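# Two robots drop open a spring-pinned locker gate

## Task

Get the locker's drop-down front gate open and leave it settled on its own. Two spring pins, one at each top corner, keep it latched. Afterwards release it and back the robots away. The gate must stay open without any robot holding it. The task fails if either robot tips over or is left leaning.

## Robot and tools

ROBOTS. There are two identical Hello Robot Stretch 3 robots, r1 and r2. Each has a two-wheel differential base with a passive rear omni wheel, a lift that moves along a vertical mast, and a telescoping arm that sticks out to the robot's right side. The base cannot drive sideways, so to move the gripper forward or back you drive the base. The footprint is 0.33 m long and 0.34 m wide. Rotation happens about the point midway between the drive wheels, 0.05 m behind the front edge. With the arm retracted and the wrist folded, a spin sweeps a 0.28 m radius. An unfolded, level gripper reaches beyond that circle.

FRAMES. Each robot reports everything in its own base frame: origin on the floor between the drive wheels, x forward, y left, z up. hand_pose is the point where closed fingertips meet. With all wrist joints at zero, that frame has x up, y pointing back along the arm toward the mast, and z toward the robot's rear. The odometry frame is where the base frame was when the scene started. Because the frames are per robot, you can only judge where one robot is relative to the other from images, lidar_m, wrist_depth_mm and head_depth_mm.

execute_actions. Argument "actions" is a list holding one action, or empty, in which case it only reports. The action maps "r1" and/or "r2" to "base", "joints" and, optionally, "contact_limits". Everything in one action starts at once. "base" takes a single command and it is relative to where the base last reported itself: {"translate_m": d}, metres, -1 to 1, forward positive; or {"rotate_rad": d}, radians, -3.2 to 3.2, counter-clockwise (left) positive. "joints" are absolute targets keyed by name: lift_m 0 to 1.1 (arm height); arm_m 0 to 0.52 (extension); wrist_yaw_rad -1.345 to 4.42 (0 along the arm, positive toward the front, 3.0 folded over the base); wrist_pitch_rad -1.57 to 0.451 (0 level, negative tips down); wrist_roll_rad -2.911 to 2.911; gripper_m -0.089 to 0.179 (bigger is wider; actual fingertip gap is a bit less, zero below 0.007); head_pan_rad -3.953 to 1.73 (0 forward, -1.57 looks along the arm); head_tilt_rad -1.53 to 0.419 (negative down). "contact_limits" accepts only arm_m, an effort percentage 1 to 100 at which the arm stops; smaller is gentler, too small stops immediately. "cameras" chooses images: r1_head_camera, r1_nav_camera, r1_wrist_camera, r2_head_camera, r2_nav_camera, r2_wrist_camera, or "all"; null or omitted means all, [] means none. Any unknown key or out-of-range number rejects the whole call. A single action runs at most 15 s. Anything you leave out may keep pushing toward its earlier target.

wait: "seconds" 0 to 10, no new commands. zoom_image: "camera" plus "region" [x0, y0, x1, y1] in pixels from the top-left, at most 504 by 504, on the latest full image. finished_scene: "scene" number; ends the scene for good and reports success.

RESULTS. base_status and joint_status: "done" (for the base this means the wheels turned as commanded, slip included), "off_target" (stopped short and may still push), "contact_stop", "time_out", "torque_fault". After the last three the old target is dropped. Arm and lift halt on firm contact and then go slack until commanded again; a slack lift may sag under load or keep pressing. Base, wrist and head have no contact stop. Prolonged hard wrist strain cuts that servo for 10 s. on_its_own covers uncommanded joints; "held at" is the held target, not the actual position. motor_effort is percent of maximum, positive toward larger values, with the peak in brackets; readings are noisy and biased. Positive wheel effort pushes forward. lidar_m: 12 distances in metres, 30-degree sectors, first straight ahead, counter-clockwise (4th left, 7th behind, 10th right), plane 0.17 m above the floor, "-" means nothing seen; it sees the other robot. wrist_depth_mm (45 to 1000) and head_depth_mm (280 to 4000) are 7x7 median-depth grids from the top left. base_odometry counts wheel turns; turned_by_wheels and turned_by_imu show turn since the last result; base_tilt is in degrees, each with up to about 4 degrees of fixed bias. If a call reports a stop, the rest of that reply's calls are skipped.

SPEED AND SAFETY. The base is fast (0.30 m/s, 1.9 rad/s) only with lift_m below 0.30, arm_m below 0.03 and wrist_yaw_rad above 2.54; otherwise 0.10 m/s and 0.63 rad/s. Fold or unfold the wrist only with lift_m 0.32 to 0.95, wrist_pitch_rad -0.4, roll near 0; once folded, the lift can go down to 0.25. With yaw below -0.4 keep pitch at -0.5 or lower. Pressing the arm into something rigid with the gripper above about 0.45 m can tip the robot, more so with a higher limit or a repeated push. Driving while gripping, hooking or pushing something fixed, or snagging furniture (especially reversing), risks tipping; reverse the last move in small steps, retract the gripper, and lower lift_m near 0.2 if tilted. Robots must not press into each other; no line reports robot-to-robot contact, and a base already touching the other robot presses hard with only millimetres more travel. Equal commands can differ by up to 2.5 cm per metre between robots. To grip, command below the object's width; to let go, open at least 0.02 past the touch value. Avoid drops, slams, hard hits and needless hard pushes. Before finishing, open the gripper, pull clear, and confirm the gate stays down on its own.

Each tool is called after "Emit:" by a JSON object that holds its "fn" and its "kwargs", one argument or row to a line.

## Session

I'll start by looking at the current state and images.

Emit:
{"fn": "execute_actions", "kwargs": {
  "actions": []
}}

Scene clock: 0.00 s.
r1.base_odometry: x=+0.000 y=+0.000 heading=+0.000 (m, m, rad; r1's odometry frame)
r1.turned_by_wheels: +0.000 (rad since the last result)
r1.turned_by_imu: +0.000 (rad since the last result)
r1.base_tilt: forward=-0.3 right=+0.3 (deg)
r1.lidar_m: 0.98 1.19 2.27 2.28 2.71 2.36 2.53 2.79 2.50 1.74 1.09 0.98
r1.head_depth_mm: 868 875 884 895 902 910 921 / 896 908 917 924 935 940 953 / 929 934 950 954 966 975 987 / 960 970 980 994 1002 1016 1022 / 997 1006 1020 1031 1042 1054 1067 / 1038 1046 1061 1079 1081 1093 1106 / 1076 1092 1106 1121 1130 1143 1160
r1.base_status: not commanded
r1.joint_positions: lift_m=+0.570 arm_m=-0.001 wrist_yaw_rad=+2.942 wrist_pitch_rad=-0.579 wrist_roll_rad=-0.015 gripper_m=+0.037 head_pan_rad=+0.015 head_tilt_rad=+0.007
r1.joint_status: not commanded
r1.motor_effort: left_wheel=-1 right_wheel=+0 lift_m=+28 arm_m=-1 wrist_yaw_rad=+1 wrist_pitch_rad=+3 wrist_roll_rad=+0 gripper_m=+0 head_pan_rad=+0 head_tilt_rad=+2 (%)
r1.hand_pose: x=+0.0186 y=+0.0537 z=+0.5488 quat_wxyz=(+0.268, +0.689, +0.136, +0.660) (m; r1's base frame)
r1.wrist_depth_mm: - - - - - - - / - - - - - - - / - - - - - - - / - - - - - - - / 877 932 948 875 932 888 891 / 758 788 - 764 - 775 787 / 680 697 - 688 662 685 694
r2.base_odometry: x=+0.000 y=+0.000 heading=+0.000 (m, m, rad; r2's odometry frame)
r2.turned_by_wheels: +0.000 (rad since the last result)
r2.turned_by_imu: +0.000 (rad since the last result)
r2.base_tilt: forward=+2.2 right=-1.7 (deg)
r2.lidar_m: 2.12 3.16 3.22 2.70 2.53 2.54 1.74 1.62 1.65 2.12 4.76 1.77
r2.head_depth_mm: 2048 3051 - - - 1729 2142 / 2038 3039 - - - 3055 2235 / 2043 3062 - - - 3443 2344 / 2035 3089 3798 3852 3851 3452 2329 / 2052 3097 3561 3560 3628 3457 2325 / 2039 3087 3323 3372 3372 3280 2325 / 2056 3022 3150 3133 3173 3112 2333
r2.base_status: not commanded
r2.joint_positions: lift_m=+0.361 arm_m=+0.000 wrist_yaw_rad=+2.839 wrist_pitch_rad=-0.362 wrist_roll_rad=+0.001 gripper_m=+0.037 head_pan_rad=+0.002 head_tilt_rad=+0.015
r2.joint_status: not commanded
r2.motor_effort: left_wheel=+0 right_wheel=+0 lift_m=+27 arm_m=-2 wrist_yaw_rad=+0 wrist_pitch_rad=+5 wrist_roll_rad=+1 gripper_m=+1 head_pan_rad=+0 head_tilt_rad=+2 (%)
r2.hand_pose: x=+0.0475 y=+0.0758 z=+0.3861 quat_wxyz=(+0.231, +0.707, +0.021, +0.668) (m; r2's base frame)
r2.wrist_depth_mm: - - - - - - - / - - - - - - - / - - - - - - - / - 895 892 903 937 941 907 / 704 743 748 745 735 730 736 / 609 - 610 616 635 624 607 / 514 - 523 521 523 524 519
pictures: r1_head_camera (sideways: a quarter turn clockwise sets it upright), r1_nav_camera (sideways: a quarter turn counterclockwise sets it upright), r1_wrist_camera, r2_head_camera (sideways: a quarter turn clockwise sets it upright), r2_nav_camera (sideways: a quarter turn counterclockwise sets it upright), r2_wrist_camera
Images, in order (width x height): r1_head_camera 896x504, r1_nav_camera 672x504, r1_wrist_camera 644x364, r2_head_camera 896x504, r2_nav_camera 672x504, r2_wrist_camera 644x364.

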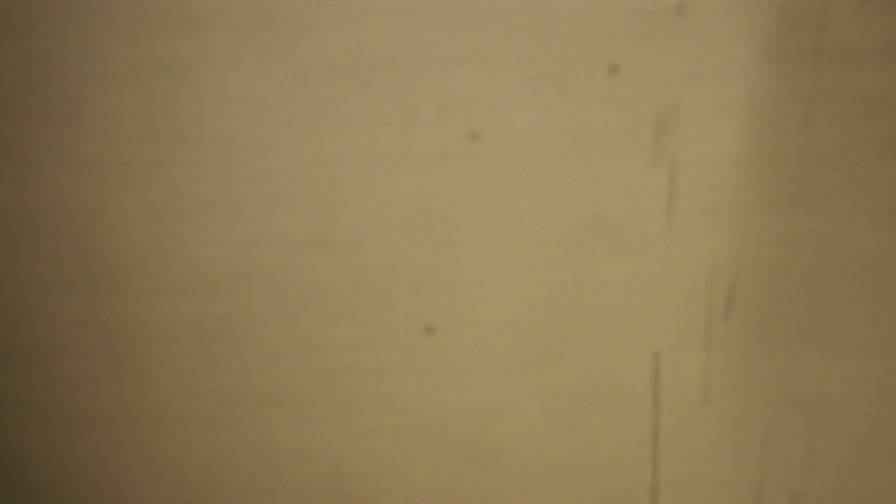

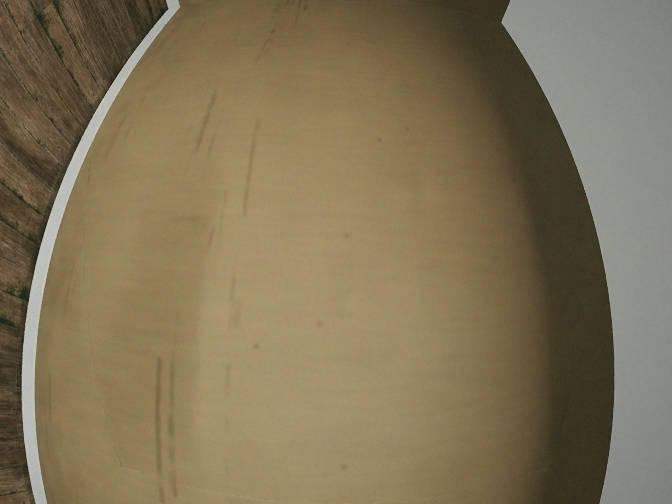

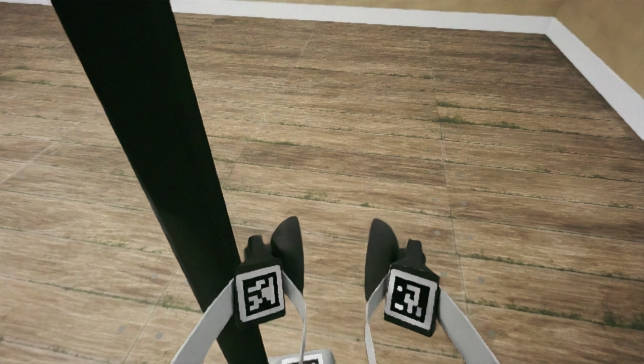

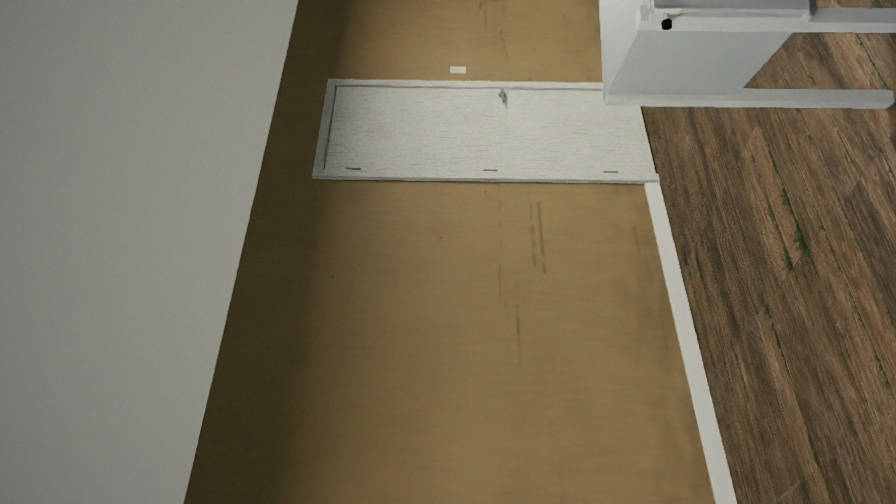

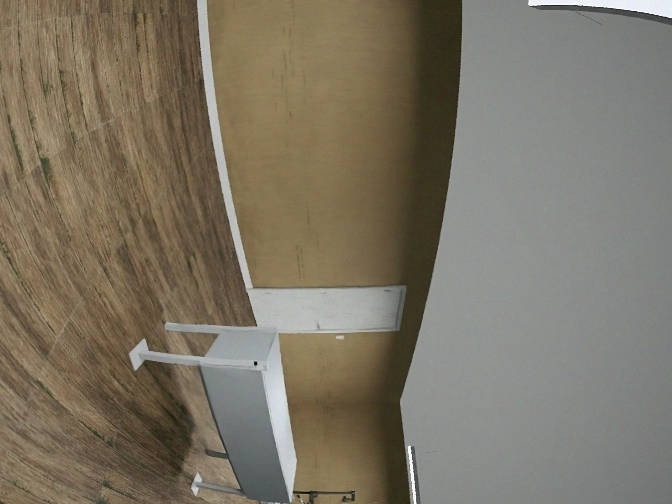

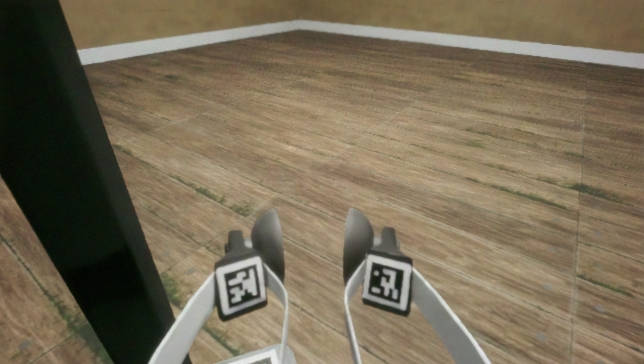

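Emit:
{"fn": "execute_actions", "kwargs": {
  "actions": [
    {"r1": {"joints": {"head_pan_rad": -3.0, "head_tilt_rad": -0.25}}, "r2": {"joints": {"head_pan_rad": -0.5, "head_tilt_rad": -0.25}}}
  ],
  "cameras": ["r1_head_camera", "r1_nav_camera", "r2_head_camera", "r2_nav_camera"]
}}

Scene clock: 2.47 s.
r1.base_odometry: x=+0.000 y=+0.000 heading=+0.000 (m, m, rad; r1's odometry frame)
r1.turned_by_wheels: +0.000 (rad since the last result)
r1.turned_by_imu: +0.000 (rad since the last result)
r1.base_tilt: forward=-0.3 right=+0.4 (deg)
r1.lidar_m: 0.98 1.19 2.27 2.28 2.73 2.35 2.54 2.78 2.50 1.74 1.09 0.98
r1.head_depth_mm: - - - 3700 2662 2037 1608 / - - - - 2791 2037 1615 / - - - - 2844 2053 1627 / - - - - 2844 2060 1650 / - - - - 2883 2090 1643 / 3675 3862 3844 3955 2949 2117 1661 / 3244 3312 3458 3504 2972 2130 1666
r1.base_status: not commanded
r1.joint_positions: lift_m=+0.570 arm_m=-0.001 wrist_yaw_rad=+2.942 wrist_pitch_rad=-0.579 wrist_roll_rad=-0.015 gripper_m=+0.037 head_pan_rad=-2.993 head_tilt_rad=-0.247
r1.joint_status: all done
r1.motor_effort: left_wheel=-1(1) right_wheel=+1(0) lift_m=+29(28) arm_m=+1(1) wrist_yaw_rad=+1(0) wrist_pitch_rad=+3(3) wrist_roll_rad=+0(0) gripper_m=+0(1) head_pan_rad=-3(37) head_tilt_rad=-1(14) (%)
r1.hand_pose: x=+0.0186 y=+0.0537 z=+0.5488 quat_wxyz=(+0.268, +0.689, +0.136, +0.660) (m; r1's base frame)
r1.wrist_depth_mm: - - - - - - - / - - - - - - - / - - - - - - - / - - - - - - - / 912 915 892 898 907 895 887 / 770 760 - 783 - 782 798 / 684 689 - 700 666 689 679
r2.base_odometry: x=+0.000 y=+0.000 heading=+0.000 (m, m, rad; r2's odometry frame)
r2.turned_by_wheels: +0.000 (rad since the last result)
r2.turned_by_imu: +0.000 (rad since the last result)
r2.base_tilt: forward=+2.2 right=-1.7 (deg)
r2.lidar_m: 2.12 3.16 3.23 2.70 2.53 2.55 1.74 1.63 1.65 2.13 4.76 1.77
r2.head_depth_mm: 3790 - - - 2966 2123 1646 / 3803 - - 2493 2869 2105 1636 / - - - 2226 2800 2092 1631 / - - - 2032 2601 2065 1634 / - - - 1887 2489 2069 1629 / - - - 1960 2247 1980 1608 / 3906 - - - 2726 2066 1623
r2.base_status: not commanded
r2.joint_positions: lift_m=+0.361 arm_m=+0.000 wrist_yaw_rad=+2.839 wrist_pitch_rad=-0.362 wrist_roll_rad=+0.001 gripper_m=+0.037 head_pan_rad=-0.493 head_tilt_rad=-0.246
r2.joint_status: all done
r2.motor_effort: left_wheel=+0(0) right_wheel=+0(0) lift_m=+26(26) arm_m=-1(1) wrist_yaw_rad=+0(0) wrist_pitch_rad=+5(5) wrist_roll_rad=+1(1) gripper_m=+0(2) head_pan_rad=-2(22) head_tilt_rad=-2(17) (%)
r2.hand_pose: x=+0.0475 y=+0.0758 z=+0.3861 quat_wxyz=(+0.231, +0.707, +0.021, +0.668) (m; r2's base frame)
r2.wrist_depth_mm: - - - - - - - / - - - - - - - / - - - - - - - / - 901 929 892 921 951 937 / 699 733 751 732 741 742 746 / 596 - 608 616 638 603 623 / 523 - 529 520 532 529 525
pictures: r1_head_camera (sideways: a quarter turn clockwise sets it upright), r1_nav_camera (sideways: a quarter turn counterclockwise sets it upright), r2_head_camera (sideways: a quarter turn clockwise sets it upright), r2_nav_camera (sideways: a quarter turn counterclockwise sets it upright)
camera_calibration (this result's frames):
r1_head_camera: T_world_to_cam=[[0.272716, 0.00748804, -0.962066, 1.27049], [0.165256, -0.985472, 0.0391746, -0.0463939], [-0.947796, -0.16967, -0.269991, 0.315507], [0, 0, 0, 1]] pos_world=[-0.0397791, -0.00170107, 1.3093]
r1_nav_camera: T_world_to_cam=[[-0.203465, -0.0528085, 0.977657, -1.22829], [-0.178378, 0.983832, 0.016019, 0.0288033], [-0.962696, -0.171133, -0.209595, 0.233021], [0, 0, 0, 1]] pos_world=[-0.0204474, -0.0533242, 1.24923]
r2_head_camera: T_world_to_cam=[[-0.208481, 0.096969, -0.973208, 1.29178], [0.489028, 0.872085, -0.0178663, 0.0277862], [0.846987, -0.47965, -0.229233, 0.247667], [0, 0, 0, 1]] pos_world=[0.0459523, -0.0307012, 1.31444]
r2_nav_camera: T_world_to_cam=[[0.207717, -0.136143, 0.968668, -1.22354], [-0.503911, -0.863653, -0.013327, 0.0687329], [0.838407, -0.485355, -0.248, 0.274134], [0, 0, 0, 1]] pos_world=[0.0589486, 0.0258374, 1.2541]
Images, in order (width x height): r1_head_camera 896x504, r1_nav_camera 672x504, r2_head_camera 896x504, r2_nav_camera 672x504.

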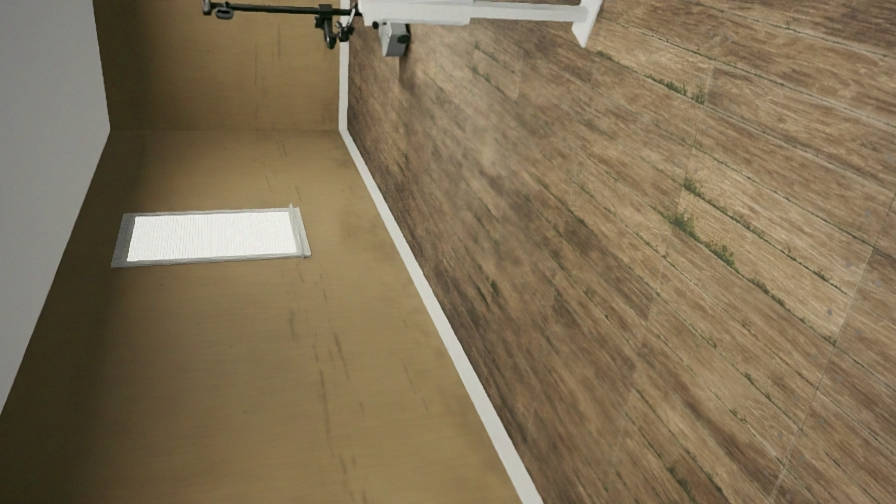

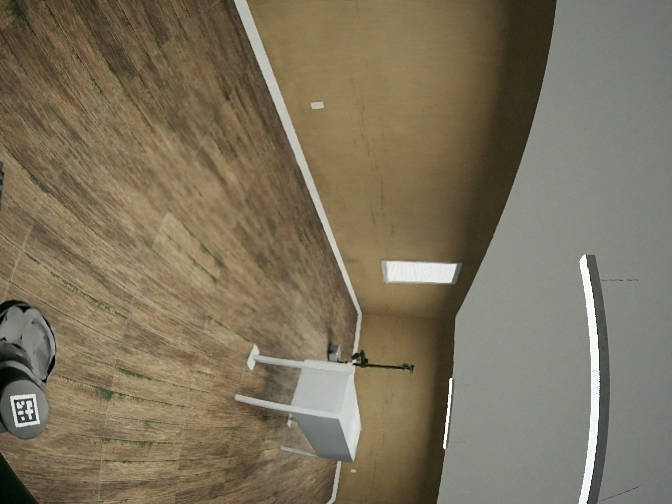

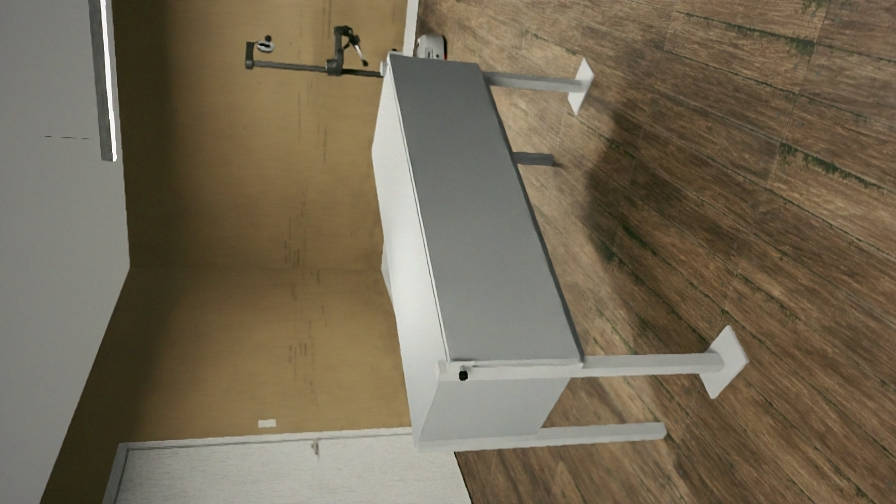

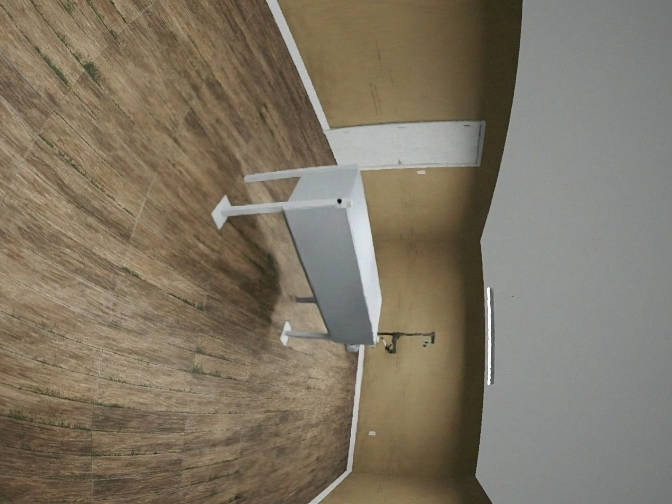

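Emit:
{"fn": "zoom_image", "kwargs": {
  "camera": "r2_head_camera",
  "region": [400, 320, 600, 460]
}}

Emit:
{"fn": "zoom_image", "kwargs": {
  "camera": "r2_head_camera",
  "region": [340, 20, 620, 180]
}}

Region (400, 320, 600, 460) of r2_head_camera's 896x504 image, scaled by 2.520, with more detail than that image has; it fills the top 353 rows of this view, and the rest is white.

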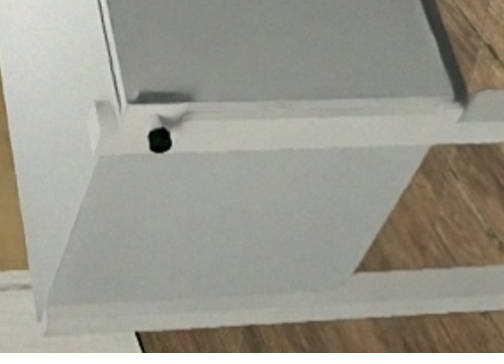

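Region (340, 20, 620, 180) of r2_head_camera's 896x504 image, scaled by 1.800, with more detail than that image has; it fills the top 288 rows of this view, and the rest is white.

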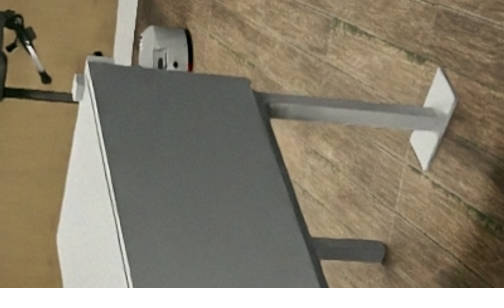

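Emit:
{"fn": "execute_actions", "kwargs": {
  "actions": [
    {"r1": {"base": {"translate_m": -0.2}, "joints": {"lift_m": 0.28, "wrist_pitch_rad": -0.4, "head_pan_rad": -3.4, "head_tilt_rad": -0.3}}, "r2": {"base": {"translate_m": 0.2}, "joints": {"lift_m": 0.28, "wrist_pitch_rad": -0.4, "head_pan_rad": -0.6, "head_tilt_rad": -0.35}}}
  ],
  "cameras": ["r1_head_camera", "r2_head_camera"]
}}

Scene clock: 13.27 s.
r1.base_odometry: x=-0.200 y=+0.000 heading=+0.000 (m, m, rad; r1's odometry frame)
r1.turned_by_wheels: +0.000 (rad since the last result)
r1.turned_by_imu: -0.001 (rad since the last result)
r1.base_tilt: forward=-0.4 right=+0.3 (deg)
r1.lidar_m: 1.17 1.42 2.33 2.34 2.82 2.17 2.34 2.71 2.43 2.08 1.30 1.17
r1.head_depth_mm: - - - 3677 2519 1896 1534 / - - 3029 3486 2552 1911 1542 / - - 2716 2310 2445 1927 1550 / - - - 2418 2563 1943 1564 / - - - 3708 2619 1959 1565 / - - - - 2626 1978 1579 / - - - - 2697 2009 1592
r1.base_status: done
r1.joint_positions: lift_m=+0.280 arm_m=-0.001 wrist_yaw_rad=+2.942 wrist_pitch_rad=-0.421 wrist_roll_rad=-0.015 gripper_m=+0.037 head_pan_rad=-3.393 head_tilt_rad=-0.296
r1.joint_status: all done
r1.motor_effort: left_wheel=+0(4) right_wheel=+1(1) lift_m=+25(26) arm_m=+0(1) wrist_yaw_rad=+1(1) wrist_pitch_rad=+6(7) wrist_roll_rad=+0(0) gripper_m=+0(0) head_pan_rad=-3(29) head_tilt_rad=-2(7) (%)
r1.hand_pose: x=+0.0231 y=+0.0759 z=+0.2922 quat_wxyz=(+0.216, +0.697, +0.080, +0.679) (m; r1's base frame)
r1.wrist_depth_mm: - - - - - - - / - - - - - - - / - - - - - - - / 770 - 760 761 804 766 792 / 624 610 657 630 644 631 634 / 522 528 - 529 - 518 522 / 462 - - - 441 465 454
r2.base_odometry: x=+0.200 y=+0.000 heading=+0.000 (m, m, rad; r2's odometry frame)
r2.turned_by_wheels: +0.000 (rad since the last result)
r2.turned_by_imu: -0.001 (rad since the last result)
r2.base_tilt: forward=+2.2 right=-1.7 (deg)
r2.lidar_m: 1.94 2.99 3.05 2.82 2.65 2.68 1.91 1.79 1.82 2.33 2.64 1.59
r2.head_depth_mm: - - - 3666 2472 1851 1497 / - - - 3171 2453 1849 1481 / - - 2490 2343 2439 1836 1486 / - - 2479 1975 2416 1832 1482 / - - - 1736 2415 1846 1488 / - - - 1618 2098 1812 1475 / - - - 1820 2284 1815 1466
r2.base_status: done
r2.joint_positions: lift_m=+0.280 arm_m=+0.000 wrist_yaw_rad=+2.839 wrist_pitch_rad=-0.415 wrist_roll_rad=+0.001 gripper_m=+0.037 head_pan_rad=-0.593 head_tilt_rad=-0.346
r2.joint_status: all done
r2.motor_effort: left_wheel=+0(7) right_wheel=+0(5) lift_m=+22(24) arm_m=-1(1) wrist_yaw_rad=+0(0) wrist_pitch_rad=+6(5) wrist_roll_rad=+1(1) gripper_m=-1(0) head_pan_rad=-2(9) head_tilt_rad=+0(11) (%)
r2.hand_pose: x=+0.0457 y=+0.0698 z=+0.2936 quat_wxyz=(+0.248, +0.706, +0.040, +0.662) (m; r2's base frame)
r2.wrist_depth_mm: - - - - - - - / - - - - - - - / - 897 916 904 912 937 928 / - 710 708 707 721 726 742 / 565 573 595 563 576 593 576 / 477 - - 484 502 486 489 / 437 - - 422 422 426 426
pictures: r1_head_camera (sideways: a quarter turn clockwise sets it upright), r2_head_camera (sideways: a quarter turn clockwise sets it upright)
camera_calibration (this result's frames):
r1_head_camera: T_world_to_cam=[[0.300011, -0.111128, -0.947441, 1.25122], [-0.233588, -0.971513, 0.0399851, -0.0450135], [-0.924895, 0.209315, -0.317422, 0.377099], [0, 0, 0, 1]] pos_world=[-0.0371177, 0.0163823, 1.30696]
r2_head_camera: T_world_to_cam=[[-0.277302, 0.170928, -0.945456, 1.25595], [0.5722, 0.81988, -0.0196012, 0.0295351], [0.77181, -0.546425, -0.325159, 0.372974], [0, 0, 0, 1]] pos_world=[0.0435116, -0.0350888, 1.3093]
Images, in order (width x height): r1_head_camera 896x504, r2_head_camera 896x504.

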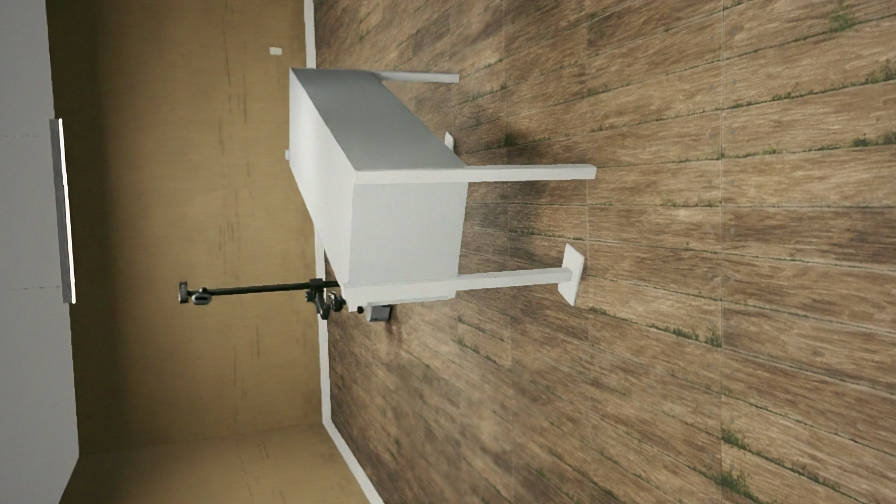

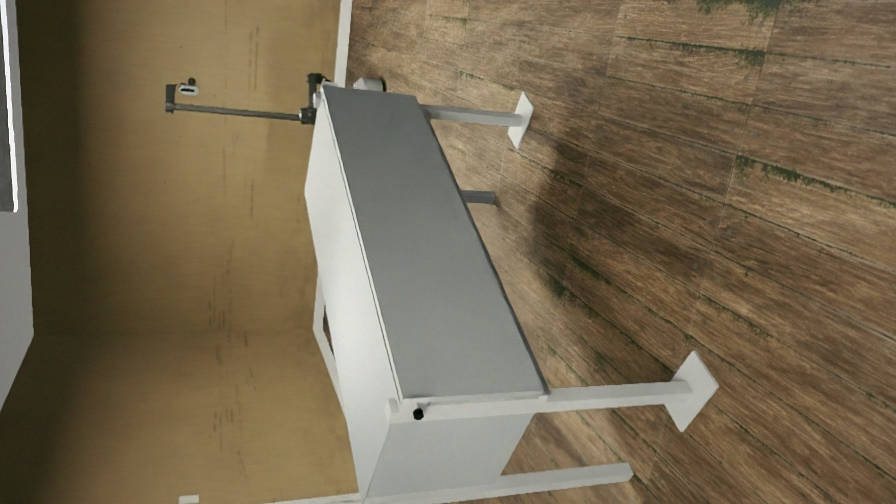

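Emit:
{"fn": "execute_actions", "kwargs": {
  "actions": [
    {"r1": {"base": {"translate_m": -1.0}, "joints": {"head_pan_rad": -3.45, "head_tilt_rad": -0.5}}, "r2": {"base": {"translate_m": 1.0}, "joints": {"head_pan_rad": -0.85, "head_tilt_rad": -0.75}}}
  ],
  "cameras": ["r1_head_camera", "r2_head_camera"]
}}

Scene clock: 19.07 s.
r1.base_odometry: x=-1.200 y=+0.000 heading=+0.000 (m, m, rad; r1's odometry frame)
r1.turned_by_wheels: +0.000 (rad since the last result)
r1.turned_by_imu: -0.006 (rad since the last result)
r1.base_tilt: forward=-0.3 right=+0.4 (deg)
r1.lidar_m: 2.12 2.56 2.67 2.67 3.21 1.28 3.82 2.35 2.11 2.12 2.36 2.11
r1.head_depth_mm: - 2056 1312 1433 1827 1555 1321 / - 2107 1361 1457 1909 1564 1326 / - - 1418 1532 1922 1572 1335 / - - 1474 2250 1887 1576 1329 / - - 3676 2566 1961 1599 1339 / - - 3770 2589 1990 1611 1344 / - - 3760 2611 1990 1618 1356
r1.base_status: done
r1.joint_positions: lift_m=+0.280 arm_m=-0.001 wrist_yaw_rad=+2.942 wrist_pitch_rad=-0.421 wrist_roll_rad=-0.015 gripper_m=+0.037 head_pan_rad=-3.443 head_tilt_rad=-0.494
r1.joint_status: all done
r1.motor_effort: left_wheel=+0(5) right_wheel=+0(7) lift_m=+25(25) arm_m=+1(1) wrist_yaw_rad=+1(0) wrist_pitch_rad=+5(6) wrist_roll_rad=+0(0) gripper_m=+0(0) head_pan_rad=-3(9) head_tilt_rad=-2(15) (%)
r1.hand_pose: x=+0.0231 y=+0.0760 z=+0.2923 quat_wxyz=(+0.215, +0.697, +0.080, +0.679) (m; r1's base frame)
r1.wrist_depth_mm: - - - - - - - / - - - - - - - / - - - - - - - / 775 - 778 783 783 769 789 / 607 621 652 621 660 618 630 / 520 523 - 532 - 535 529 / 458 - - - 430 454 448
r2.base_odometry: x=+1.200 y=+0.000 heading=+0.000 (m, m, rad; r2's odometry frame)
r2.turned_by_wheels: +0.000 (rad since the last result)
r2.turned_by_imu: +0.000 (rad since the last result)
r2.base_tilt: forward=+2.2 right=-1.7 (deg)
r2.lidar_m: 2.32 2.18 2.21 2.85 3.22 3.28 2.79 2.60 2.66 3.43 0.76 1.00
r2.head_depth_mm: 1572 1450 2249 1870 1572 1344 1184 / 1559 1112 1257 1875 1559 1338 1179 / 1543 1057 895 1103 1551 1342 1178 / - 1053 878 1009 1475 1333 1172 / - 1046 933 1112 1557 1332 1171 / - 1039 1004 1294 1510 1334 1171 / - 2953 1082 1743 1536 1331 1167
r2.base_status: done
r2.joint_positions: lift_m=+0.280 arm_m=+0.000 wrist_yaw_rad=+2.839 wrist_pitch_rad=-0.415 wrist_roll_rad=+0.001 gripper_m=+0.037 head_pan_rad=-0.843 head_tilt_rad=-0.741
r2.joint_status: all done
r2.motor_effort: left_wheel=-1(7) right_wheel=+0(5) lift_m=+22(22) arm_m=-1(1) wrist_yaw_rad=+0(0) wrist_pitch_rad=+5(5) wrist_roll_rad=+1(1) gripper_m=+0(0) head_pan_rad=-2(12) head_tilt_rad=-3(22) (%)
r2.hand_pose: x=+0.0457 y=+0.0698 z=+0.2936 quat_wxyz=(+0.248, +0.706, +0.040, +0.662) (m; r2's base frame)
r2.wrist_depth_mm: - - - - - - - / - - - - - - - / - 897 898 919 915 930 937 / - 691 717 701 694 715 720 / 552 583 596 576 574 581 578 / 478 - - 487 501 489 494 / 442 - - 421 423 424 424
pictures: r1_head_camera (sideways: a quarter turn clockwise sets it upright), r2_head_camera (sideways: a quarter turn clockwise sets it upright)
camera_calibration (this result's frames):
r1_head_camera: T_world_to_cam=[[0.466163, -0.179506, -0.866296, 1.14433], [-0.289733, -0.956176, 0.0422218, -0.0475723], [-0.835911, 0.231313, -0.497743, 0.611208], [0, 0, 0, 1]] pos_world=[-0.0363141, 0.0185475, 1.29757]
r2_head_camera: T_world_to_cam=[[-0.451379, 0.486981, -0.747734, 0.999157], [0.751593, 0.659175, -0.0244038, 0.0346819], [0.481003, -0.573007, -0.66355, 0.815039], [0, 0, 0, 1]] pos_world=[0.0328959, -0.0424095, 1.28877]
Images, in order (width x height): r1_head_camera 896x504, r2_head_camera 896x504.

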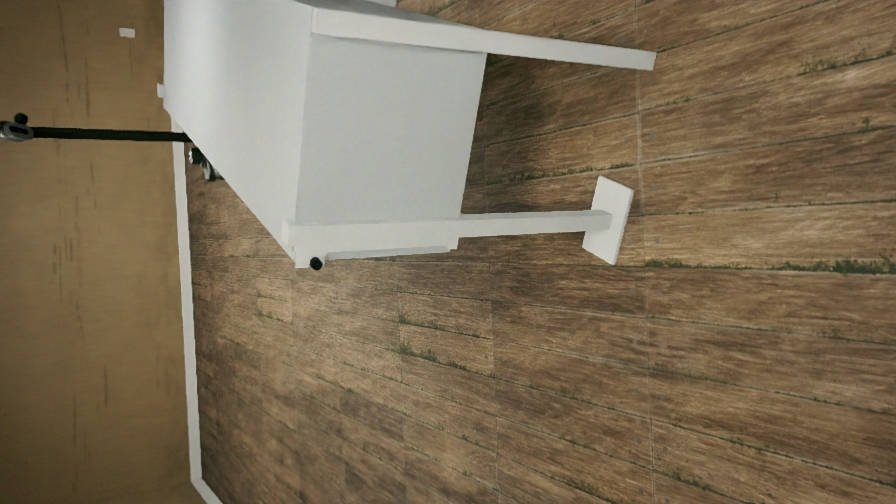

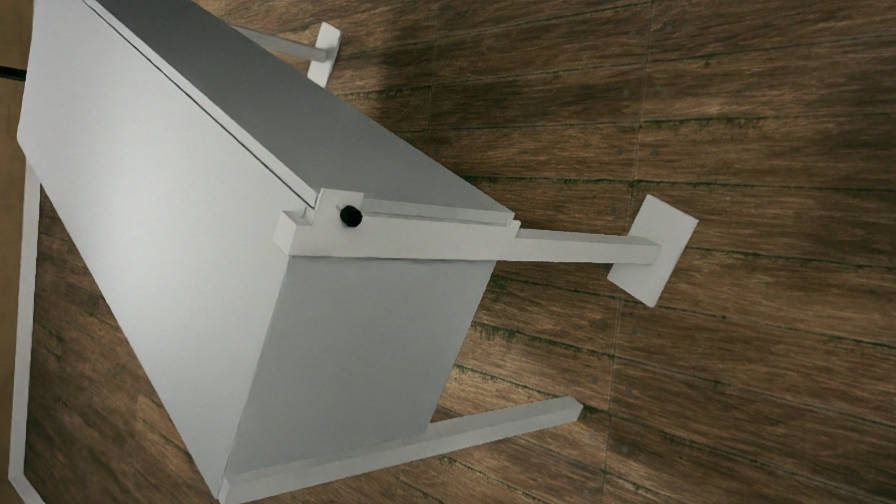

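Emit:
{"fn": "zoom_image", "kwargs": {
  "camera": "r2_head_camera",
  "region": [260, 160, 420, 280]
}}

Emit:
{"fn": "zoom_image", "kwargs": {
  "camera": "r1_head_camera",
  "region": [260, 200, 380, 300]
}}

Region (260, 160, 420, 280) of r2_head_camera's 896x504 image, scaled by 3.150, with more detail than that image has; it fills the top 378 rows of this view, and the rest is white.

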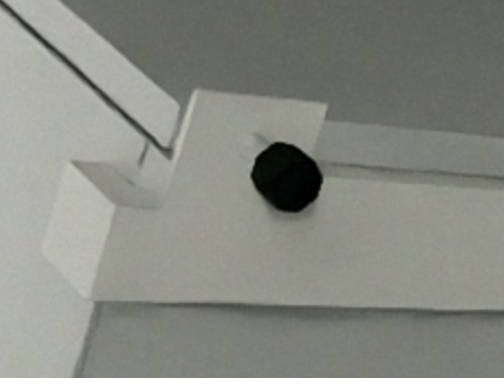

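Region (260, 200, 380, 300) of r1_head_camera's 896x504 image, scaled by 4.200, with more detail than that image has.

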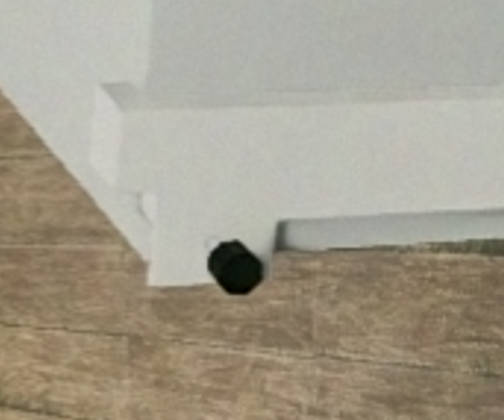

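Emit:
{"fn": "execute_actions", "kwargs": {
  "actions": [
    {"r1": {"base": {"translate_m": -0.91}, "joints": {"lift_m": 0.29, "head_pan_rad": -1.6, "head_tilt_rad": -0.75}}, "r2": {"base": {"translate_m": 0.347}, "joints": {"lift_m": 0.68, "head_pan_rad": -1.6, "head_tilt_rad": -0.75}}}
  ],
  "cameras": ["r2_head_camera"]
}}

Scene clock: 31.47 s.
r1.base_odometry: x=-2.110 y=+0.000 heading=+0.000 (m, m, rad; r1's odometry frame)
r1.turned_by_wheels: +0.000 (rad since the last result)
r1.turned_by_imu: -0.006 (rad since the last result)
r1.base_tilt: forward=-0.3 right=+0.3 (deg)
r1.lidar_m: 2.99 3.33 2.94 0.75 0.59 1.97 3.33 2.04 1.82 1.83 2.19 2.97
r1.head_depth_mm: 1590 1784 1996 1777 1521 1325 1170 / 1629 1820 2046 1797 1527 1326 1175 / 1649 1870 2079 1811 1538 1333 1184 / 1711 1928 2119 1812 1547 1340 1189 / 1741 1973 2177 1838 1551 1350 1193 / 1774 2027 2223 1855 1576 1355 1199 / 1827 2066 2275 1853 1574 1365 1204
r1.base_status: done
r1.joint_positions: lift_m=+0.290 arm_m=-0.001 wrist_yaw_rad=+2.942 wrist_pitch_rad=-0.420 wrist_roll_rad=-0.015 gripper_m=+0.037 head_pan_rad=-1.607 head_tilt_rad=-0.741
r1.joint_status: all done
r1.motor_effort: left_wheel=+1(5) right_wheel=-1(7) lift_m=+33(35) arm_m=+0(0) wrist_yaw_rad=-1(0) wrist_pitch_rad=+6(6) wrist_roll_rad=+0(0) gripper_m=+0(0) head_pan_rad=+4(38) head_tilt_rad=-3(17) (%)
r1.hand_pose: x=+0.0231 y=+0.0760 z=+0.3020 quat_wxyz=(+0.215, +0.697, +0.080, +0.679) (m; r1's base frame)
r1.wrist_depth_mm: - - - - - - - / - - - - - - - / - - 979 - - - - / 780 - 794 803 822 810 797 / 581 615 646 636 671 647 642 / 542 541 - 532 - 532 535 / 461 - - - 451 464 462
r2.base_odometry: x=+1.547 y=+0.000 heading=+0.000 (m, m, rad; r2's odometry frame)
r2.turned_by_wheels: +0.000 (rad since the last result)
r2.turned_by_imu: -0.001 (rad since the last result)
r2.base_tilt: forward=+2.2 right=-1.7 (deg)
r2.lidar_m: 2.02 1.89 1.92 2.48 3.42 3.48 3.10 2.89 2.95 0.61 0.72 0.72
r2.head_depth_mm: 3074 3050 2317 1879 1563 1353 1219 / 3391 3083 2331 1867 1562 1344 1238 / 3660 3050 2319 1869 1561 1343 1217 / - 3007 2280 1859 1565 1339 1220 / - 3006 2278 1799 1517 1306 - / - 2497 801 760 922 1294 1171 / 1480 1034 790 753 899 1324 1167
r2.base_status: done
r2.joint_positions: lift_m=+0.680 arm_m=+0.000 wrist_yaw_rad=+2.839 wrist_pitch_rad=-0.415 wrist_roll_rad=+0.001 gripper_m=+0.037 head_pan_rad=-1.593 head_tilt_rad=-0.741
r2.joint_status: all done
r2.motor_effort: left_wheel=-1(6) right_wheel=+0(5) lift_m=+31(32) arm_m=-1(1) wrist_yaw_rad=+0(0) wrist_pitch_rad=+5(6) wrist_roll_rad=+1(1) gripper_m=+1(0) head_pan_rad=-2(23) head_tilt_rad=-4(4) (%)
r2.hand_pose: x=+0.0456 y=+0.0698 z=+0.6931 quat_wxyz=(+0.249, +0.706, +0.040, +0.662) (m; r2's base frame)
r2.wrist_depth_mm: - - - - - - - / - - - - - - - / - - - - - - - / - - - - - - - / - - - - - - - / 918 - 924 965 - 942 977 / 830 796 824 831 821 836 836
pictures: r2_head_camera (sideways: a quarter turn clockwise sets it upright)
camera_calibration (this result's frames):
r2_head_camera: T_world_to_cam=[[0.00159726, 0.66416, -0.747589, 0.996205], [0.999256, -0.0298743, -0.0244055, 0.0331733], [-0.0385429, -0.746993, -0.663713, 0.818421], [0, 0, 0, 1]] pos_world=[-0.00319553, -0.049294, 1.28876]
Images, in order (width x height): r2_head_camera 896x504.

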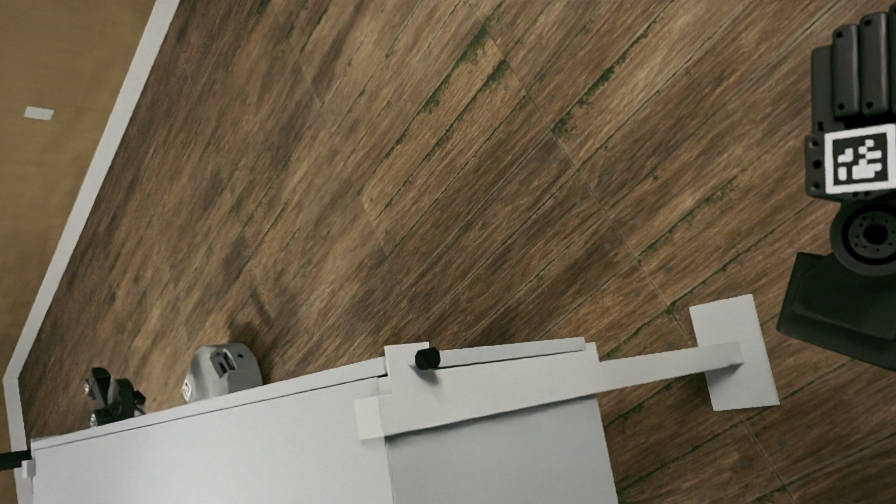

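Emit:
{"fn": "execute_actions", "kwargs": {
  "actions": [
    {"r1": {"base": {"rotate_rad": -2.237}, "joints": {"lift_m": 0.68, "wrist_yaw_rad": 0.0, "wrist_roll_rad": 0.0}}, "r2": {"base": {"rotate_rad": 0.207}, "joints": {"wrist_yaw_rad": 0.0, "wrist_roll_rad": 0.0}}}
  ],
  "cameras": ["r1_head_camera", "r2_head_camera"]
}}

Emit:
{"fn": "execute_actions", "kwargs": {
  "actions": [
    {"r1": {"joints": {"wrist_pitch_rad": 0.0, "gripper_m": 0.09}}, "r2": {"joints": {"wrist_pitch_rad": 0.0, "gripper_m": 0.09}}}
  ],
  "cameras": ["r1_head_camera", "r1_wrist_camera", "r2_head_camera", "r2_wrist_camera"]
}}

Scene clock: 36.87 s.
r1.base_odometry: x=-2.110 y=+0.000 heading=-2.237 (m, m, rad; r1's odometry frame)
r1.turned_by_wheels: -2.237 (rad since the last result)
r1.turned_by_imu: -2.227 (rad since the last result)
r1.base_tilt: forward=-0.4 right=+0.3 (deg)
r1.lidar_m: 1.83 1.82 2.03 2.99 2.98 3.33 2.95 2.93 0.75 0.59 4.23 2.21
r1.head_depth_mm: 1301 957 756 806 1429 1333 - / 1320 969 759 803 1431 1332 - / 1346 979 769 776 948 1274 - / 2486 2534 2163 1820 1544 1359 1176 / - 2825 2246 1832 1545 1352 1194 / - 2886 2264 1856 1571 1354 1200 / - 2896 2287 1868 1571 1366 1202
r1.base_status: done
r1.joint_positions: lift_m=+0.680 arm_m=-0.001 wrist_yaw_rad=+0.002 wrist_pitch_rad=-0.420 wrist_roll_rad=-0.003 gripper_m=+0.037 head_pan_rad=-1.607 head_tilt_rad=-0.741
r1.joint_status: all done
r1.motor_effort: left_wheel=+1(6) right_wheel=-2(7) lift_m=+33(35) arm_m=+0(0) wrist_yaw_rad=-2(5) wrist_pitch_rad=+5(6) wrist_roll_rad=+2(1) gripper_m=-1(0) head_pan_rad=+3(3) head_tilt_rad=-3(3) (%)
r1.hand_pose: x=-0.0212 y=-0.3678 z=+0.6920 quat_wxyz=(+0.693, +0.148, -0.690, -0.147) (m; r1's base frame)
r1.wrist_depth_mm: - - - - 303 312 307 / - - - - 333 340 331 / - - - - 364 369 358 / - - - - 402 407 387 / - - - - 431 441 435 / - - - - - 992 - / 879 915 882 905 832 905 865
r2.base_odometry: x=+1.547 y=+0.000 heading=+0.207 (m, m, rad; r2's odometry frame)
r2.turned_by_wheels: +0.207 (rad since the last result)
r2.turned_by_imu: +0.205 (rad since the last result)
r2.base_tilt: forward=+2.2 right=-1.7 (deg)
r2.lidar_m: 1.91 1.89 2.04 3.07 3.45 3.69 2.93 2.89 3.13 0.61 0.72 2.41
r2.head_depth_mm: 3763 3077 2329 1854 1574 1350 1227 / - 3070 2331 1866 1563 1334 1229 / - 3026 2317 1867 1572 1340 1245 / - 2692 859 816 1455 1382 - / 1518 1049 798 799 973 1318 1174 / 1508 1041 794 796 967 1323 1172 / 1488 1031 790 791 956 1323 1169
r2.base_status: done
r2.joint_positions: lift_m=+0.680 arm_m=+0.000 wrist_yaw_rad=+0.002 wrist_pitch_rad=-0.415 wrist_roll_rad=+0.001 gripper_m=+0.037 head_pan_rad=-1.593 head_tilt_rad=-0.741
r2.joint_status: all done
r2.motor_effort: left_wheel=-3(7) right_wheel=+1(4) lift_m=+31(31) arm_m=-2(1) wrist_yaw_rad=-2(1) wrist_pitch_rad=+5(6) wrist_roll_rad=+0(0) gripper_m=-1(1) head_pan_rad=-2(2) head_tilt_rad=-3(3) (%)
r2.hand_pose: x=-0.0211 y=-0.3696 z=+0.6931 quat_wxyz=(+0.692, +0.147, -0.692, -0.145) (m; r2's base frame)
r2.wrist_depth_mm: 327 333 335 331 - - - / 357 359 364 360 - - - / 388 399 401 404 - - - / 435 436 444 452 - - - / 483 - 485 484 - - - / 548 957 955 935 - 946 972 / 776 808 809 812 825 813 823
pictures: r1_head_camera (sideways: a quarter turn clockwise sets it upright), r2_head_camera (sideways: a quarter turn clockwise sets it upright)
camera_calibration (this result's frames):
r1_head_camera: T_world_to_cam=[[0.0580658, 0.693248, -0.718356, 0.953966], [0.998312, -0.0393767, 0.0426947, -0.0560314], [0.00131152, -0.719623, -0.694364, 0.861888], [0, 0, 0, 1]] pos_world=[-0.000586413, -0.0433072, 1.28614]
r2_head_camera: T_world_to_cam=[[0.00159781, 0.66416, -0.747589, 0.996206], [0.999256, -0.0298752, -0.0244055, 0.0331733], [-0.0385435, -0.746993, -0.663713, 0.81842], [0, 0, 0, 1]] pos_world=[-0.00319557, -0.0492939, 1.28876]
Images, in order (width x height): r1_head_camera 896x504, r2_head_camera 896x504.

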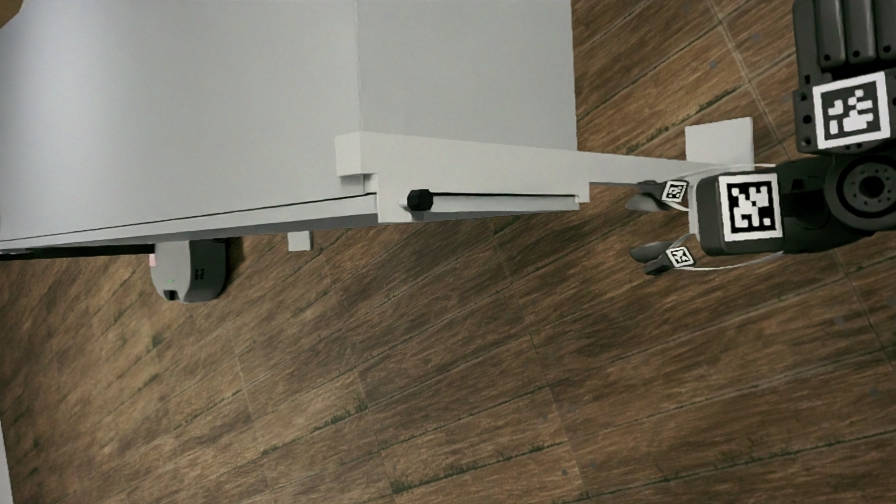

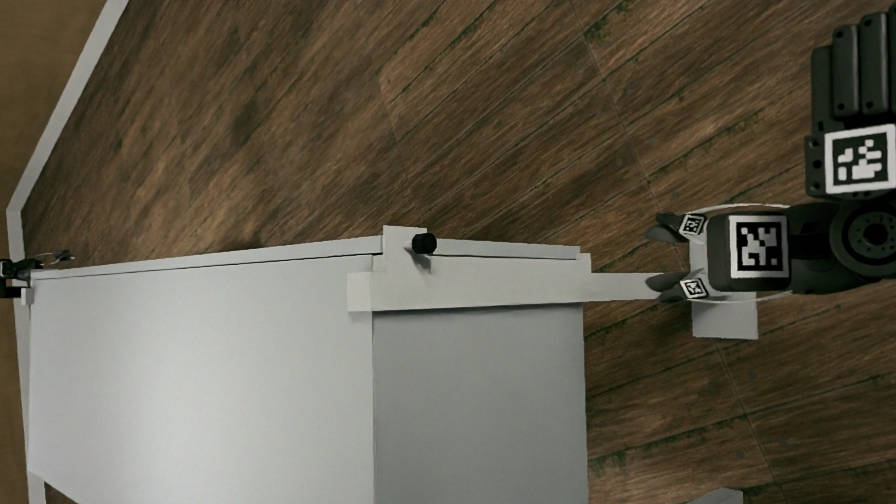

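Scene clock: 37.90 s.
r1.base_odometry: x=-2.110 y=+0.000 heading=-2.237 (m, m, rad; r1's odometry frame)
r1.turned_by_wheels: +0.000 (rad since the last result)
r1.turned_by_imu: +0.000 (rad since the last result)
r1.base_tilt: forward=-0.3 right=+0.3 (deg)
r1.lidar_m: 1.83 1.81 2.02 2.99 2.98 3.33 2.94 2.94 0.76 0.59 4.25 2.22
r1.head_depth_mm: 1305 960 753 805 1430 1320 - / 1321 969 760 805 1434 1340 - / 1342 979 767 777 952 1283 - / 2455 2534 2156 1825 1547 1373 1172 / 3944 2843 2234 1836 1551 1349 1196 / - 2886 2262 1856 1570 1354 1199 / - 2917 2292 1857 1573 1361 1205
r1.base_status: not commanded
r1.joint_positions: lift_m=+0.680 arm_m=-0.001 wrist_yaw_rad=+0.002 wrist_pitch_rad=-0.024 wrist_roll_rad=-0.003 gripper_m=+0.090 head_pan_rad=-1.607 head_tilt_rad=-0.741
r1.joint_status: all done
r1.motor_effort: left_wheel=+1(1) right_wheel=-2(2) lift_m=+33(33) arm_m=+0(0) wrist_yaw_rad=-3(2) wrist_pitch_rad=+7(5) wrist_roll_rad=+2(2) gripper_m=+0(83) head_pan_rad=+3(4) head_tilt_rad=-3(2) (%)
r1.hand_pose: x=-0.0210 y=-0.3992 z=+0.7882 quat_wxyz=(+0.708, +0.010, -0.706, -0.008) (m; r1's base frame)
r1.wrist_depth_mm: - - - - - - - / - - - - - - - / - - - - 446 944 - / - - - - 346 351 345 / - - - - 361 356 354 / - - - - 368 369 367 / - - - - 383 388 377
r2.base_odometry: x=+1.547 y=+0.000 heading=+0.207 (m, m, rad; r2's odometry frame)
r2.turned_by_wheels: +0.000 (rad since the last result)
r2.turned_by_imu: +0.000 (rad since the last result)
r2.base_tilt: forward=+2.3 right=-1.6 (deg)
r2.lidar_m: 1.92 1.89 2.04 3.08 3.42 3.70 2.91 2.89 3.12 0.61 0.72 2.42
r2.head_depth_mm: 3747 3069 2300 1855 1561 1346 1229 / - 3078 2322 1854 1568 1344 1241 / - 3080 2301 1875 1597 1333 - / - 2672 859 812 1446 1387 - / 1518 1043 797 800 947 1303 1169 / 1499 1041 792 796 964 1328 1170 / 1493 1032 789 788 957 1333 1170
r2.base_status: not commanded
r2.joint_positions: lift_m=+0.680 arm_m=+0.000 wrist_yaw_rad=+0.002 wrist_pitch_rad=-0.022 wrist_roll_rad=+0.001 gripper_m=+0.090 head_pan_rad=-1.593 head_tilt_rad=-0.741
r2.joint_status: all done
r2.motor_effort: left_wheel=-2(3) right_wheel=+2(1) lift_m=+30(31) arm_m=-1(1) wrist_yaw_rad=-2(2) wrist_pitch_rad=+9(9) wrist_roll_rad=+0(0) gripper_m=+1(80) head_pan_rad=-2(2) head_tilt_rad=-3(3) (%)
r2.hand_pose: x=-0.0210 y=-0.4004 z=+0.7887 quat_wxyz=(+0.707, +0.009, -0.707, -0.008) (m; r2's base frame)
r2.wrist_depth_mm: - - - - - - - / - - - - - - - / 362 370 373 358 - - - / 366 371 380 375 - - - / 383 389 395 384 - - - / 399 404 412 400 - - - / 412 422 424 420 - - -
pictures: r1_head_camera (sideways: a quarter turn clockwise sets it upright), r1_wrist_camera, r2_head_camera (sideways: a quarter turn clockwise sets it upright), r2_wrist_camera
camera_calibration (this result's frames):
r1_head_camera: T_world_to_cam=[[0.0580658, 0.693248, -0.718356, 0.953966], [0.998312, -0.0393767, 0.0426947, -0.0560314], [0.00131152, -0.719623, -0.694364, 0.861888], [0, 0, 0, 1]] pos_world=[-0.000586413, -0.0433072, 1.28614]
r1_wrist_camera: T_world_to_cam=[[-0.999904, -0.00744673, 0.0116729, -0.0281212], [-0.0128425, 0.183716, -0.982895, 0.888942], [0.00517486, -0.982951, -0.183794, -0.0825018], [0, 0, 0, 1]] pos_world=[-0.0162754, -0.244618, 0.858902]
r2_head_camera: T_world_to_cam=[[0.00159789, 0.66416, -0.747589, 0.996205], [0.999256, -0.0298753, -0.0244055, 0.0331733], [-0.0385436, -0.746993, -0.663713, 0.81842], [0, 0, 0, 1]] pos_world=[-0.00319557, -0.0492939, 1.28876]
r2_wrist_camera: T_world_to_cam=[[-0.998559, 0.0496827, -0.0202776, 0.00896766], [0.0304468, 0.213396, -0.976491, 0.886897], [-0.0441875, -0.975702, -0.214601, -0.0602035], [0, 0, 0, 1]] pos_world=[-0.0207087, -0.248446, 0.853309]
Images, in order (width x height): r1_head_camera 896x504, r1_wrist_camera 644x364, r2_head_camera 896x504, r2_wrist_camera 644x364.

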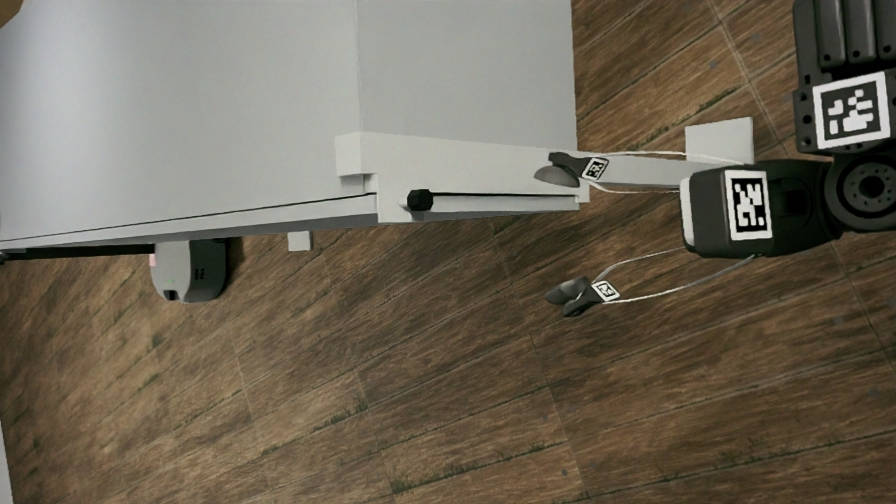

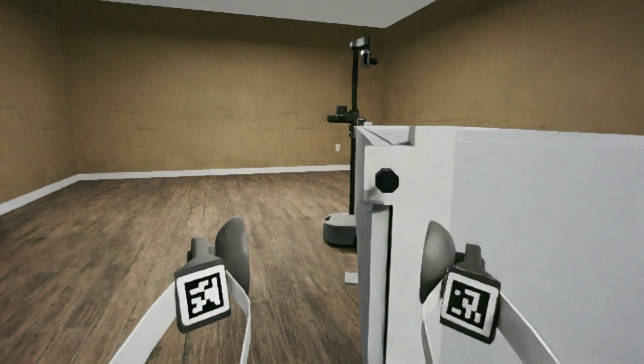

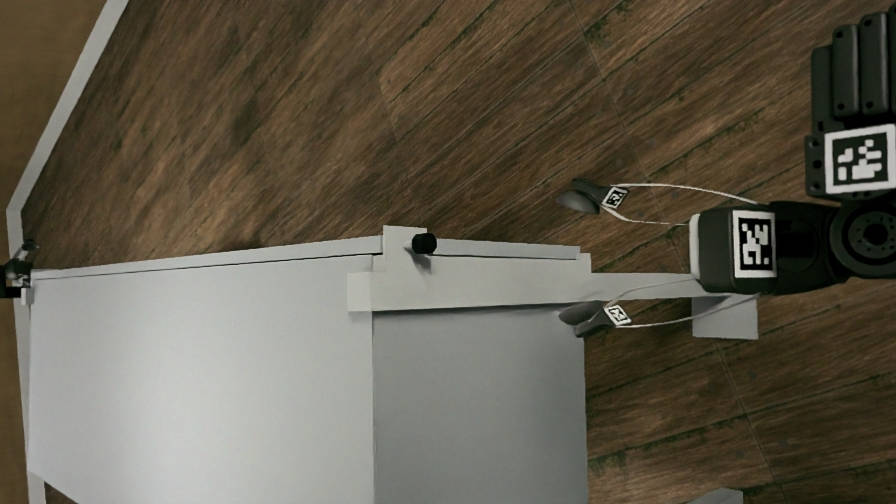

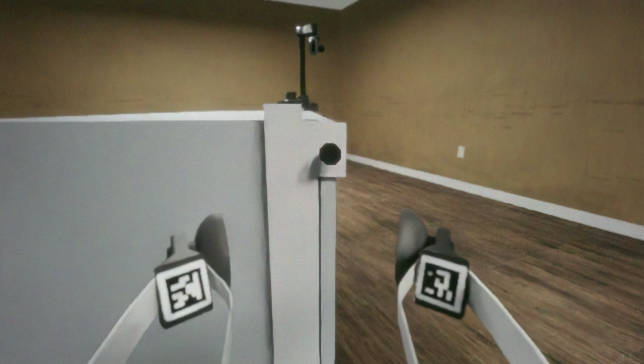

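Emit:
{"fn": "zoom_image", "kwargs": {
  "camera": "r1_wrist_camera",
  "region": [200, 90, 480, 300]
}}

Emit:
{"fn": "zoom_image", "kwargs": {
  "camera": "r2_wrist_camera",
  "region": [180, 80, 460, 290]
}}

Region (200, 90, 480, 300) of r1_wrist_camera's 644x364 image, scaled by 1.800; it fills the top 378 rows of this view, and the rest is white.

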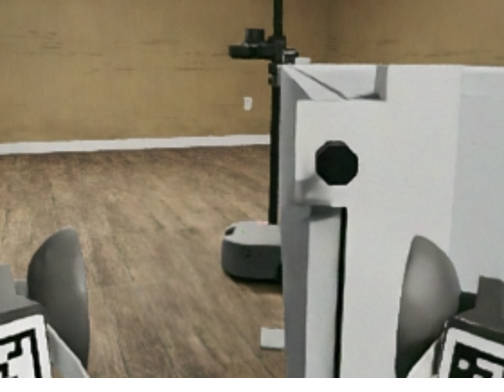

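Region (180, 80, 460, 290) of r2_wrist_camera's 644x364 image, scaled by 1.800; it fills the top 378 rows of this view, and the rest is white.

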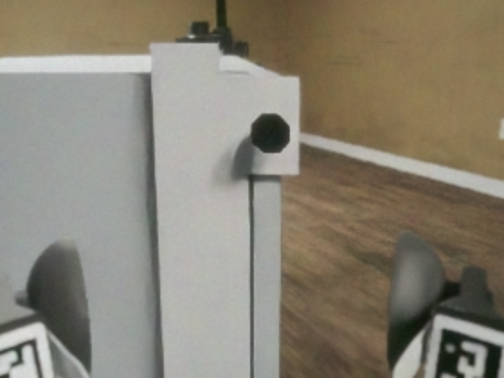

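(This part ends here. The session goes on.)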